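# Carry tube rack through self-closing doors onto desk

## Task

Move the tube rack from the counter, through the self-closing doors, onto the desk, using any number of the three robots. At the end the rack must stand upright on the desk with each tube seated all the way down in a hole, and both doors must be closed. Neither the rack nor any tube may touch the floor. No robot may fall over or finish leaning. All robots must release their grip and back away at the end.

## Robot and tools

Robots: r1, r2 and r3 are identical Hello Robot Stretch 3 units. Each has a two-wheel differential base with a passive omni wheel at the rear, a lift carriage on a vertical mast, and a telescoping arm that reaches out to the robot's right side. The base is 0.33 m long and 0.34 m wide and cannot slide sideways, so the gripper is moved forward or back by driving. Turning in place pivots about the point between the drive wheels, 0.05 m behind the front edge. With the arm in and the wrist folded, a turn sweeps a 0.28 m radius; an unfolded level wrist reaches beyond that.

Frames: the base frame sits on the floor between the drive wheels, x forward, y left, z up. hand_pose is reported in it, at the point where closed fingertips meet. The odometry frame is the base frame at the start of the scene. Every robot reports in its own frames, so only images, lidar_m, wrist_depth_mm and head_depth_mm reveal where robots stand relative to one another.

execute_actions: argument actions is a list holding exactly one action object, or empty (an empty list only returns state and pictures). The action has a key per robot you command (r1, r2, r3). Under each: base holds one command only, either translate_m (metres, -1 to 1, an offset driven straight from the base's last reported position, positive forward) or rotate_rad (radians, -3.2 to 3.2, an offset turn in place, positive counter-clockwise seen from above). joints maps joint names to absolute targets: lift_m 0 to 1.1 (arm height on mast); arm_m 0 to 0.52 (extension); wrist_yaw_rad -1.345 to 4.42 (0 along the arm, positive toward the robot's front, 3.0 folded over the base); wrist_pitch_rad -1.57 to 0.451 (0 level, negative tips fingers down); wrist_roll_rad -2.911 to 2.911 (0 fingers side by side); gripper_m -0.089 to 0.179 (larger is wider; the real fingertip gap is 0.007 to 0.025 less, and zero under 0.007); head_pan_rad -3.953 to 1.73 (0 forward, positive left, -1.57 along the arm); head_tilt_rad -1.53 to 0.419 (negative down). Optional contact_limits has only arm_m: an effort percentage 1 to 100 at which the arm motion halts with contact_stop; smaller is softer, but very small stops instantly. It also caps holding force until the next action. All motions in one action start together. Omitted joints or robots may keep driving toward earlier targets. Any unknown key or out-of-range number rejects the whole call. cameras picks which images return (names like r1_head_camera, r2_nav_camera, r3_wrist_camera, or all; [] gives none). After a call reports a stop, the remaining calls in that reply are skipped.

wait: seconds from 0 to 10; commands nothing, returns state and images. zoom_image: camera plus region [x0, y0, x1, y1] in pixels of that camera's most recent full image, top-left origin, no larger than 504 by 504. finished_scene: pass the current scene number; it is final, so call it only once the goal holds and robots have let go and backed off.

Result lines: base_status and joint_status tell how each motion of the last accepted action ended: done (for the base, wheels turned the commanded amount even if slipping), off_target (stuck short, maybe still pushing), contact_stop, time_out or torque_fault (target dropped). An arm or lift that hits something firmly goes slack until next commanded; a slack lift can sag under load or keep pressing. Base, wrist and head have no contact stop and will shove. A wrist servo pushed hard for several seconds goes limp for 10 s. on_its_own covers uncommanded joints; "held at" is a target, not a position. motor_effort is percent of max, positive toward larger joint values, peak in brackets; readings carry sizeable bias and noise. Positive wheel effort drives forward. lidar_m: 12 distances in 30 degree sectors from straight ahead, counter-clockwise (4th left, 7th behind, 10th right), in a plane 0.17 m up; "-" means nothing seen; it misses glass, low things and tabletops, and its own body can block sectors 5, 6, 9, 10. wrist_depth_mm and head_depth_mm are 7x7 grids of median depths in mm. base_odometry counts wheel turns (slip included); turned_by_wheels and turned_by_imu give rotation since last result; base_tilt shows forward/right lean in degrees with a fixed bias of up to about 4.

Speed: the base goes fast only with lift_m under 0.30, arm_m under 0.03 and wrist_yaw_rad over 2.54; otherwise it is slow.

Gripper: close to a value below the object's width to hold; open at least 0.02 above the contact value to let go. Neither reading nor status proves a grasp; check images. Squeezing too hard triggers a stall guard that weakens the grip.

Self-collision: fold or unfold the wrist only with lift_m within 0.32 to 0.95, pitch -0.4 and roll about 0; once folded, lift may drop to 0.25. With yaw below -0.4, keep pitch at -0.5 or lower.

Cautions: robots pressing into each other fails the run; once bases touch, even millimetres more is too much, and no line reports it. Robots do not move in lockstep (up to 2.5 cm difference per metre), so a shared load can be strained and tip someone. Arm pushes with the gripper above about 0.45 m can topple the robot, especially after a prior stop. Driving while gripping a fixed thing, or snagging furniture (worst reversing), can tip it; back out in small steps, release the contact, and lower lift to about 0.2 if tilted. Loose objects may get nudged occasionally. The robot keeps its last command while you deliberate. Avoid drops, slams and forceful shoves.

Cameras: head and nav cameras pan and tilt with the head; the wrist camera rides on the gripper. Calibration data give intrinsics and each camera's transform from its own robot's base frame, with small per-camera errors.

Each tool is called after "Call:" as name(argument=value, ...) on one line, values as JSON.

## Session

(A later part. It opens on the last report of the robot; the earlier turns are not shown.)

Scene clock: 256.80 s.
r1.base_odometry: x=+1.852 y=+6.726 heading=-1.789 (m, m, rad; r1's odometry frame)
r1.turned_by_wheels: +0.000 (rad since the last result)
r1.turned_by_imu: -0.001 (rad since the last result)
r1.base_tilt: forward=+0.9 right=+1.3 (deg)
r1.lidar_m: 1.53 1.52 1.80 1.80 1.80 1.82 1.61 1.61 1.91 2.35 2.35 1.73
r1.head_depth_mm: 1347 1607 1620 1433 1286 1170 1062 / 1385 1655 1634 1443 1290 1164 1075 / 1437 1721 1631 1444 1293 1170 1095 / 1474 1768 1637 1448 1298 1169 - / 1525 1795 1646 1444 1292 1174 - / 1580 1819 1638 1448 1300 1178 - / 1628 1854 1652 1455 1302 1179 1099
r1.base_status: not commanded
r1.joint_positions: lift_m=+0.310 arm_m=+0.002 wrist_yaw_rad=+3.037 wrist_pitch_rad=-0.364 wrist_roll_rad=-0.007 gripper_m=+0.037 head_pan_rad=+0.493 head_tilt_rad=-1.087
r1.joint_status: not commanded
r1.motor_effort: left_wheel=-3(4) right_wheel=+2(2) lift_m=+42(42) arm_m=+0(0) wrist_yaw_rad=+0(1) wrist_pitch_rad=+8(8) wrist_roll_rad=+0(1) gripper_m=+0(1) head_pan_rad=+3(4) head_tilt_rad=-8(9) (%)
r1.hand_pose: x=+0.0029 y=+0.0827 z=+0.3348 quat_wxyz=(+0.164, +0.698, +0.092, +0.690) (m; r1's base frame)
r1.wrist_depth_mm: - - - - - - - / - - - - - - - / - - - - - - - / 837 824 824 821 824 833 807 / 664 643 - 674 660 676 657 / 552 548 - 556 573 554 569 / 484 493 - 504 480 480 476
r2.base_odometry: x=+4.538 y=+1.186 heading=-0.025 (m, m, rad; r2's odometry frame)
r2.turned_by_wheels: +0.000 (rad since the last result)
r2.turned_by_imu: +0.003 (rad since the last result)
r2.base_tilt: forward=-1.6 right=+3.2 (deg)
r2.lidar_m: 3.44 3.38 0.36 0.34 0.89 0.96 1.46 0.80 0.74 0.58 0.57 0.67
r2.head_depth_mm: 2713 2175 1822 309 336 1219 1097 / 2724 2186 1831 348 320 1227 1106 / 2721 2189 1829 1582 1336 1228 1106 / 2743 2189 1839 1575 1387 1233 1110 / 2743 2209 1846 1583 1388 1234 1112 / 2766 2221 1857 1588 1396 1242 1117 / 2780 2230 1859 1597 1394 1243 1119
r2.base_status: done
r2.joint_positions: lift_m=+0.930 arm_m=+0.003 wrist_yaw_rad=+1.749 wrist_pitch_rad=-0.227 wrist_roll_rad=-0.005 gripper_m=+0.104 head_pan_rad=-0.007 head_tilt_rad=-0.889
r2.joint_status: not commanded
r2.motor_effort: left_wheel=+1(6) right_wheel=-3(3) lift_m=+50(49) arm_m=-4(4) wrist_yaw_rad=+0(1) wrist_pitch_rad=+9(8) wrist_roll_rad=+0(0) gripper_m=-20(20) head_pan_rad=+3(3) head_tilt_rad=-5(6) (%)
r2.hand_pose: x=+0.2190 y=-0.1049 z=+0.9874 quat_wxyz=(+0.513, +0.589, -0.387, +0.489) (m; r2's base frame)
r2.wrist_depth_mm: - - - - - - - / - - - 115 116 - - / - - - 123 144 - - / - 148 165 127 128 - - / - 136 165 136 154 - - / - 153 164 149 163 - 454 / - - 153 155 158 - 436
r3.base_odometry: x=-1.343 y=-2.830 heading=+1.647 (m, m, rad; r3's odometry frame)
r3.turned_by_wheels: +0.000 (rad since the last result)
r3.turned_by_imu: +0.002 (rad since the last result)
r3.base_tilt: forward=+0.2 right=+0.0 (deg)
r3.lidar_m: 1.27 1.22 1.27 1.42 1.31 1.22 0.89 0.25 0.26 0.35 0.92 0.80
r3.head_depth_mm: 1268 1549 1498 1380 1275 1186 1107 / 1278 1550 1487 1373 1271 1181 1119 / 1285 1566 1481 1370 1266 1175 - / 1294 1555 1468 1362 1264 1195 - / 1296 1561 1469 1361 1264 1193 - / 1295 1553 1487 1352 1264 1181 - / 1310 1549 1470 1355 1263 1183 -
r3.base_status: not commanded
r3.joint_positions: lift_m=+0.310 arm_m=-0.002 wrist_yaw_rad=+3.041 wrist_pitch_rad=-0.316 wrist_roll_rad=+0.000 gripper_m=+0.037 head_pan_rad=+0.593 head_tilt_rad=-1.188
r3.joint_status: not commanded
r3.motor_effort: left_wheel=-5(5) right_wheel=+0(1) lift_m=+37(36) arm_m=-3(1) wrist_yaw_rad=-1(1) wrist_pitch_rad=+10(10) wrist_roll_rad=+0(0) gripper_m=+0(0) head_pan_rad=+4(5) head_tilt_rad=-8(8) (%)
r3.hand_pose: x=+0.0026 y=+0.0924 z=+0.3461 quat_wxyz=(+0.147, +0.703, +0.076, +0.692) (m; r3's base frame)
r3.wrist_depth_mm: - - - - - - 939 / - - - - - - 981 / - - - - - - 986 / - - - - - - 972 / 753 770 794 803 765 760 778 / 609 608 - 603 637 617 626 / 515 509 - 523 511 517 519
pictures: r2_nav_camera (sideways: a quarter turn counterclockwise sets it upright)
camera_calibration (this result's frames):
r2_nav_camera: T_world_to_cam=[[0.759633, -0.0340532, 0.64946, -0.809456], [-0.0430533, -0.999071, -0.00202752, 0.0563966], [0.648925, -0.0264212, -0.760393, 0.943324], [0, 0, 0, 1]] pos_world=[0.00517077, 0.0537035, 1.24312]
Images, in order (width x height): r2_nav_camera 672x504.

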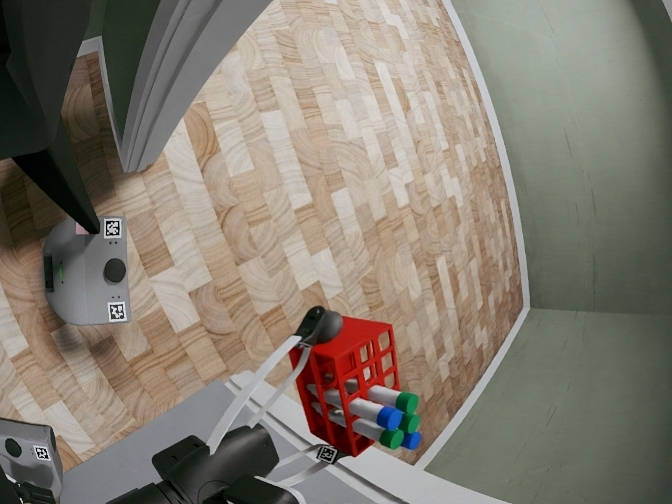

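Call:
execute_actions(actions=[{"r2":{"base":{"rotate_rad":0.2}}}], cameras=[])

Call:
execute_actions(actions=[{"r2":{"base":{"translate_m":0.75}}}], cameras=[])

Call:
execute_actions(actions=[{"r2":{"base":{"rotate_rad":1.0},"joints":{"head_tilt_rad":-0.6}},"r3":{"base":{"translate_m":0.9}}}], cameras=["r2_nav_camera","r3_nav_camera"])

Scene clock: 258.80 s.
r1.base_odometry: x=+1.852 y=+6.726 heading=-1.789 (m, m, rad; r1's odometry frame)
r1.turned_by_wheels: +0.000 (rad since the last result)
r1.turned_by_imu: +0.000 (rad since the last result)
r1.base_tilt: forward=+1.0 right=+1.2 (deg)
r1.lidar_m: 1.53 1.53 1.81 1.80 1.80 1.83 1.61 1.61 1.91 2.34 2.35 1.74
r1.head_depth_mm: 1348 1617 1620 1442 1287 1165 1060 / 1389 1673 1625 1437 1290 1173 1080 / 1425 1716 1632 1437 1289 1169 1097 / 1479 1764 1642 1453 1292 1166 - / 1533 1800 1637 1448 1302 1175 - / 1575 1834 1648 1448 1296 1174 - / 1629 1867 1654 1456 1293 1174 1104
r1.base_status: not commanded
r1.joint_positions: lift_m=+0.310 arm_m=+0.002 wrist_yaw_rad=+3.037 wrist_pitch_rad=-0.364 wrist_roll_rad=-0.007 gripper_m=+0.037 head_pan_rad=+0.493 head_tilt_rad=-1.087
r1.joint_status: not commanded
r1.motor_effort: left_wheel=-4(3) right_wheel=+2(2) lift_m=+42(42) arm_m=+0(0) wrist_yaw_rad=+0(0) wrist_pitch_rad=+8(8) wrist_roll_rad=+1(1) gripper_m=+0(0) head_pan_rad=+4(4) head_tilt_rad=-7(8) (%)
r1.hand_pose: x=+0.0029 y=+0.0827 z=+0.3348 quat_wxyz=(+0.164, +0.698, +0.092, +0.690) (m; r1's base frame)
r1.wrist_depth_mm: - - - - - - - / - - - - - - - / - - - - - - - / 837 814 811 798 807 831 826 / 659 660 - 657 667 662 671 / 562 556 - 555 576 562 558 / 475 495 - 508 482 476 472
r2.base_odometry: x=+4.538 y=+1.186 heading=+0.175 (m, m, rad; r2's odometry frame)
r2.turned_by_wheels: +0.200 (rad since the last result)
r2.turned_by_imu: +0.202 (rad since the last result)
r2.base_tilt: forward=-1.6 right=+3.2 (deg)
r2.lidar_m: 3.39 3.40 0.34 0.37 0.89 1.07 2.04 0.79 0.65 0.58 0.58 2.70
r2.head_depth_mm: 2685 2176 1823 309 335 1223 1096 / 2685 2178 1831 348 320 1228 1107 / 2721 2211 1823 1571 1341 1229 1107 / 2739 2213 1847 1579 1388 1233 1113 / 2767 2211 1855 1583 1391 1235 1112 / 2791 2230 1858 1593 1392 1239 1115 / 2761 2220 1860 1597 1394 1242 969
r2.base_status: done
r2.joint_positions: lift_m=+0.930 arm_m=+0.003 wrist_yaw_rad=+1.749 wrist_pitch_rad=-0.227 wrist_roll_rad=-0.005 gripper_m=+0.104 head_pan_rad=-0.007 head_tilt_rad=-0.889
r2.joint_status: not commanded
r2.motor_effort: left_wheel=-3(6) right_wheel=+4(6) lift_m=+49(49) arm_m=-4(4) wrist_yaw_rad=+0(1) wrist_pitch_rad=+8(9) wrist_roll_rad=+0(0) gripper_m=-20(19) head_pan_rad=+3(3) head_tilt_rad=-5(6) (%)
r2.hand_pose: x=+0.2190 y=-0.1049 z=+0.9874 quat_wxyz=(+0.513, +0.589, -0.387, +0.489) (m; r2's base frame)
r2.wrist_depth_mm: - - - - - - - / - - - 115 115 - - / - - - 123 144 - - / - 148 165 126 128 - - / - 137 164 136 154 - - / - 153 164 149 163 - - / - - 152 154 158 - -
r3.base_odometry: x=-1.343 y=-2.830 heading=+1.647 (m, m, rad; r3's odometry frame)
r3.turned_by_wheels: +0.000 (rad since the last result)
r3.turned_by_imu: +0.001 (rad since the last result)
r3.base_tilt: forward=+0.1 right=+0.0 (deg)
r3.lidar_m: 1.27 1.22 1.27 1.43 1.31 1.22 0.89 0.25 0.26 0.35 0.92 0.80
r3.head_depth_mm: 1265 1545 1493 1370 1266 1186 1110 / 1277 1550 1494 1360 1269 1180 1116 / 1286 1567 1487 1363 1273 1181 - / 1293 1568 1480 1366 1265 1190 - / 1298 1559 1478 1359 1260 1197 - / 1307 1546 1465 1356 1259 1190 - / 1307 1550 1470 1354 1260 1180 -
r3.base_status: not commanded
r3.joint_positions: lift_m=+0.310 arm_m=-0.002 wrist_yaw_rad=+3.041 wrist_pitch_rad=-0.316 wrist_roll_rad=+0.000 gripper_m=+0.037 head_pan_rad=+0.593 head_tilt_rad=-1.188
r3.joint_status: not commanded
r3.motor_effort: left_wheel=-5(5) right_wheel=+0(1) lift_m=+36(36) arm_m=-2(2) wrist_yaw_rad=-1(1) wrist_pitch_rad=+10(11) wrist_roll_rad=+0(0) gripper_m=+0(1) head_pan_rad=+5(5) head_tilt_rad=-7(7) (%)
r3.hand_pose: x=+0.0026 y=+0.0924 z=+0.3461 quat_wxyz=(+0.147, +0.703, +0.076, +0.692) (m; r3's base frame)
r3.wrist_depth_mm: - - - - - - 946 / - - - - - - 974 / - - - - - - - / - 979 998 - - - 972 / 746 745 800 794 756 766 769 / 597 611 - 607 642 614 614 / 504 504 - 527 514 515 519
pictures: none
No camera images: the call's "cameras" was empty. Leave "cameras" out to get every camera's image.

Scene clock: 267.23 s.
r1.base_odometry: x=+1.852 y=+6.726 heading=-1.789 (m, m, rad; r1's odometry frame)
r1.turned_by_wheels: +0.000 (rad since the last result)
r1.turned_by_imu: -0.002 (rad since the last result)
r1.base_tilt: forward=+1.0 right=+1.3 (deg)
r1.lidar_m: 1.53 1.53 1.81 1.80 1.81 1.82 1.61 1.61 1.90 2.34 2.35 1.73
r1.head_depth_mm: 1347 1602 1629 1438 1281 1164 1061 / 1386 1657 1632 1436 1287 1168 1076 / 1431 1711 1625 1443 1295 1173 1095 / 1483 1767 1637 1448 1296 1172 - / 1524 1799 1641 1441 1300 1172 - / 1581 1830 1640 1455 1302 1177 - / 1633 1867 1653 1452 1299 1176 1102
r1.base_status: not commanded
r1.joint_positions: lift_m=+0.310 arm_m=+0.002 wrist_yaw_rad=+3.037 wrist_pitch_rad=-0.364 wrist_roll_rad=-0.007 gripper_m=+0.037 head_pan_rad=+0.493 head_tilt_rad=-1.087
r1.joint_status: not commanded
r1.motor_effort: left_wheel=-3(3) right_wheel=+2(2) lift_m=+42(42) arm_m=+0(0) wrist_yaw_rad=+0(1) wrist_pitch_rad=+8(8) wrist_roll_rad=+1(1) gripper_m=+0(1) head_pan_rad=+3(4) head_tilt_rad=-8(7) (%)
r1.hand_pose: x=+0.0029 y=+0.0827 z=+0.3348 quat_wxyz=(+0.164, +0.698, +0.092, +0.690) (m; r1's base frame)
r1.wrist_depth_mm: - - - - - - - / - - - - - - - / - - - - - - - / 817 806 832 813 810 827 824 / 663 660 - 670 660 668 662 / 554 551 - 559 576 558 560 / 473 494 - 511 478 476 483
r2.base_odometry: x=+5.277 y=+1.316 heading=+0.175 (m, m, rad; r2's odometry frame)
r2.turned_by_wheels: +0.000 (rad since the last result)
r2.turned_by_imu: +0.003 (rad since the last result)
r2.base_tilt: forward=-1.6 right=+3.3 (deg)
r2.lidar_m: 2.69 2.70 2.70 2.23 0.79 0.62 2.38 0.77 0.64 1.03 2.10 2.53
r2.head_depth_mm: 2569 2169 1829 309 336 1226 1095 / 2540 2190 1835 348 320 1225 1109 / 2510 2199 1825 1569 1331 1229 1106 / 2472 2199 1836 1581 1387 1233 1108 / 2497 2217 1847 1585 1386 1235 1114 / 2441 2209 1855 1593 1395 1244 1117 / 2421 2238 1871 1598 1398 1239 1120
r2.base_status: done
r2.joint_positions: lift_m=+0.930 arm_m=+0.003 wrist_yaw_rad=+1.749 wrist_pitch_rad=-0.227 wrist_roll_rad=-0.005 gripper_m=+0.104 head_pan_rad=-0.007 head_tilt_rad=-0.889
r2.joint_status: not commanded
r2.motor_effort: left_wheel=-3(4) right_wheel=+3(10) lift_m=+49(49) arm_m=-4(4) wrist_yaw_rad=+1(1) wrist_pitch_rad=+9(9) wrist_roll_rad=+0(0) gripper_m=-19(20) head_pan_rad=+3(3) head_tilt_rad=-6(5) (%)
r2.hand_pose: x=+0.2190 y=-0.1049 z=+0.9874 quat_wxyz=(+0.513, +0.589, -0.387, +0.489) (m; r2's base frame)
r2.wrist_depth_mm: - - - - - - - / - - - 115 115 - - / - - - 122 145 - - / - 149 165 127 128 - - / - 137 164 137 154 - - / - 153 164 149 164 - - / - - 152 154 157 - -
r3.base_odometry: x=-1.343 y=-2.830 heading=+1.647 (m, m, rad; r3's odometry frame)
r3.turned_by_wheels: +0.000 (rad since the last result)
r3.turned_by_imu: +0.002 (rad since the last result)
r3.base_tilt: forward=+0.1 right=+0.0 (deg)
r3.lidar_m: 1.27 1.22 1.27 1.42 1.31 1.22 0.89 0.25 0.26 0.35 0.91 1.12
r3.head_depth_mm: 1270 1548 1488 1373 1279 1185 1115 / 1278 1542 1489 1371 1270 1180 1122 / 1290 1560 1490 1365 1266 1178 - / 1289 1558 1486 1364 1260 1191 - / 1296 1545 1473 1356 1256 1196 - / 1306 1543 1483 1361 1254 1182 - / 1312 1542 1464 1355 1255 1177 -
r3.base_status: not commanded
r3.joint_positions: lift_m=+0.310 arm_m=-0.002 wrist_yaw_rad=+3.041 wrist_pitch_rad=-0.316 wrist_roll_rad=+0.000 gripper_m=+0.037 head_pan_rad=+0.593 head_tilt_rad=-1.188
r3.joint_status: not commanded
r3.motor_effort: left_wheel=-5(5) right_wheel=+0(0) lift_m=+36(36) arm_m=-3(2) wrist_yaw_rad=-1(1) wrist_pitch_rad=+10(10) wrist_roll_rad=+1(0) gripper_m=+0(0) head_pan_rad=+4(4) head_tilt_rad=-8(8) (%)
r3.hand_pose: x=+0.0026 y=+0.0924 z=+0.3461 quat_wxyz=(+0.147, +0.703, +0.076, +0.692) (m; r3's base frame)
r3.wrist_depth_mm: - - - - - - 933 / - - - - - - 981 / - - - - - - - / - 984 988 - - - 969 / 743 757 802 803 764 759 769 / 604 610 - 613 630 614 636 / 514 517 - 534 509 513 520
pictures: none
No camera images: the call's "cameras" was empty. Leave "cameras" out to get every camera's image.

Scene clock: 277.47 s.
r1.base_odometry: x=+1.852 y=+6.726 heading=-1.789 (m, m, rad; r1's odometry frame)
r1.turned_by_wheels: +0.000 (rad since the last result)
r1.turned_by_imu: -0.002 (rad since the last result)
r1.base_tilt: forward=+0.8 right=+1.3 (deg)
r1.lidar_m: 1.53 1.53 1.80 1.80 1.80 1.82 1.61 1.61 1.90 2.34 2.34 1.73
r1.head_depth_mm: 1343 1614 1629 1441 1286 1159 1063 / 1379 1661 1630 1435 1293 1169 1079 / 1435 1719 1622 1441 1295 1170 1099 / 1474 1767 1641 1454 1301 1173 - / 1521 1799 1637 1445 1292 1172 - / 1572 1819 1650 1447 1300 1177 - / 1636 1861 1660 1466 1299 1180 1105
r1.base_status: not commanded
r1.joint_positions: lift_m=+0.310 arm_m=+0.002 wrist_yaw_rad=+3.037 wrist_pitch_rad=-0.364 wrist_roll_rad=-0.007 gripper_m=+0.037 head_pan_rad=+0.493 head_tilt_rad=-1.087
r1.joint_status: not commanded
r1.motor_effort: left_wheel=-3(4) right_wheel=+2(2) lift_m=+42(42) arm_m=+0(0) wrist_yaw_rad=+0(1) wrist_pitch_rad=+8(8) wrist_roll_rad=+1(1) gripper_m=+0(0) head_pan_rad=+5(4) head_tilt_rad=-7(9) (%)
r1.hand_pose: x=+0.0029 y=+0.0827 z=+0.3348 quat_wxyz=(+0.164, +0.698, +0.092, +0.690) (m; r1's base frame)
r1.wrist_depth_mm: - - - - - - - / - - - - - - - / - - - - - - - / 816 817 820 808 823 818 801 / 655 656 - 657 662 664 673 / 554 558 - 555 570 556 562 / 476 487 - 503 479 478 483
r2.base_odometry: x=+5.277 y=+1.316 heading=+1.175 (m, m, rad; r2's odometry frame)
r2.turned_by_wheels: +1.000 (rad since the last result)
r2.turned_by_imu: +1.010 (rad since the last result)
r2.base_tilt: forward=-1.6 right=+3.2 (deg)
r2.lidar_m: 2.71 2.22 0.85 0.62 0.67 0.64 0.64 0.93 2.09 2.45 2.69 2.69
r2.head_depth_mm: 2643 2861 2781 2105 1674 304 307 / 2916 3166 2809 2104 1684 331 301 / 3154 3493 2828 2108 1680 1366 1157 / 3043 3384 2833 2119 1697 1403 1201 / 2829 3006 2800 2114 1682 1406 1205 / 2612 2821 2851 2115 1692 1409 1205 / 2438 2420 2744 2138 1698 1414 1210
r2.base_status: done
r2.joint_positions: lift_m=+0.930 arm_m=+0.003 wrist_yaw_rad=+1.749 wrist_pitch_rad=-0.227 wrist_roll_rad=-0.005 gripper_m=+0.104 head_pan_rad=-0.007 head_tilt_rad=-0.606
r2.joint_status: all done
r2.motor_effort: left_wheel=-3(6) right_wheel=+3(8) lift_m=+49(49) arm_m=-4(4) wrist_yaw_rad=+1(1) wrist_pitch_rad=+9(9) wrist_roll_rad=+0(0) gripper_m=-20(20) head_pan_rad=+3(3) head_tilt_rad=+3(23) (%)
r2.hand_pose: x=+0.2190 y=-0.1049 z=+0.9874 quat_wxyz=(+0.513, +0.589, -0.387, +0.489) (m; r2's base frame)
r2.wrist_depth_mm: - - - - - - - / - - - 115 115 - - / - - - 123 145 - - / - 150 167 127 128 - - / - 137 164 136 155 - - / - 153 165 148 163 - - / - - 151 155 157 - -
r3.base_odometry: x=-1.412 y=-1.932 heading=+1.647 (m, m, rad; r3's odometry frame)
r3.turned_by_wheels: +0.000 (rad since the last result)
r3.turned_by_imu: +0.001 (rad since the last result)
r3.base_tilt: forward=+0.2 right=+0.0 (deg)
r3.lidar_m: 0.47 0.45 0.47 0.64 1.73 1.89 1.70 1.64 0.32 0.27 0.48 0.50
r3.head_depth_mm: 441 543 708 1003 1261 1174 1107 / 444 547 712 1014 1267 1184 1120 / 445 550 717 1026 1264 1178 - / 448 554 724 1039 1260 1188 - / 450 557 728 1051 1256 1196 - / 452 560 733 1066 1255 1182 - / 454 564 739 1079 1256 1184 -
r3.base_status: done
r3.joint_positions: lift_m=+0.310 arm_m=-0.002 wrist_yaw_rad=+3.041 wrist_pitch_rad=-0.316 wrist_roll_rad=+0.000 gripper_m=+0.037 head_pan_rad=+0.593 head_tilt_rad=-1.188
r3.joint_status: not commanded
r3.motor_effort: left_wheel=+0(5) right_wheel=-1(11) lift_m=+36(36) arm_m=-2(2) wrist_yaw_rad=-1(1) wrist_pitch_rad=+11(10) wrist_roll_rad=+0(0) gripper_m=+0(1) head_pan_rad=+4(5) head_tilt_rad=-8(8) (%)
r3.hand_pose: x=+0.0026 y=+0.0924 z=+0.3461 quat_wxyz=(+0.147, +0.703, +0.076, +0.692) (m; r3's base frame)
r3.wrist_depth_mm: - - - 702 531 424 354 / - - - 763 552 439 365 / - - - 808 589 460 382 / - - 973 846 617 480 392 / 755 745 785 759 652 504 408 / 614 607 - 614 607 517 420 / 504 509 - 527 508 498 432
pictures: r2_nav_camera (sideways: a quarter turn counterclockwise sets it upright), r3_nav_camera (sideways: a quarter turn counterclockwise sets it upright)
camera_calibration (this result's frames):
r2_nav_camera: T_world_to_cam=[[0.548072, -0.0324898, 0.8358, -1.05103], [-0.0409168, -0.99909, -0.0120064, 0.0693775], [0.83543, -0.0276179, -0.548903, 0.667091], [0, 0, 0, 1]] pos_world=[0.0215732, 0.0535902, 1.24546]
r3_nav_camera: T_world_to_cam=[[0.806848, 0.495591, 0.321536, -0.373643], [0.539306, -0.840077, -0.0584816, 0.125516], [0.241132, 0.220592, -0.94509, 1.18074], [0, 0, 0, 1]] pos_world=[-0.0509332, 0.0301549, 1.24339]
Images, in order (width x height): r2_nav_camera 672x504, r3_nav_camera 672x504.

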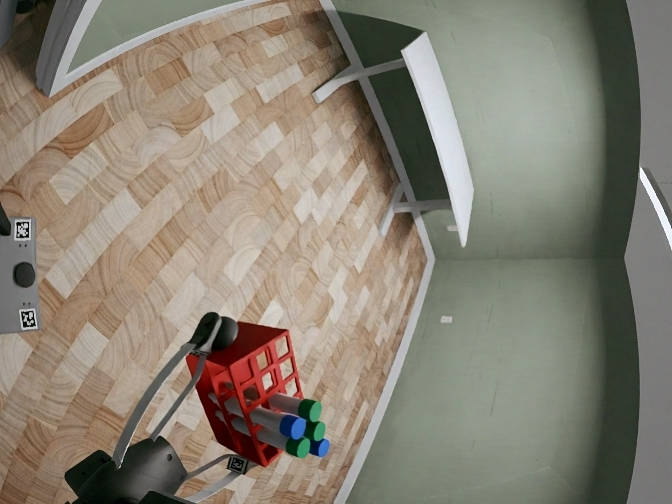

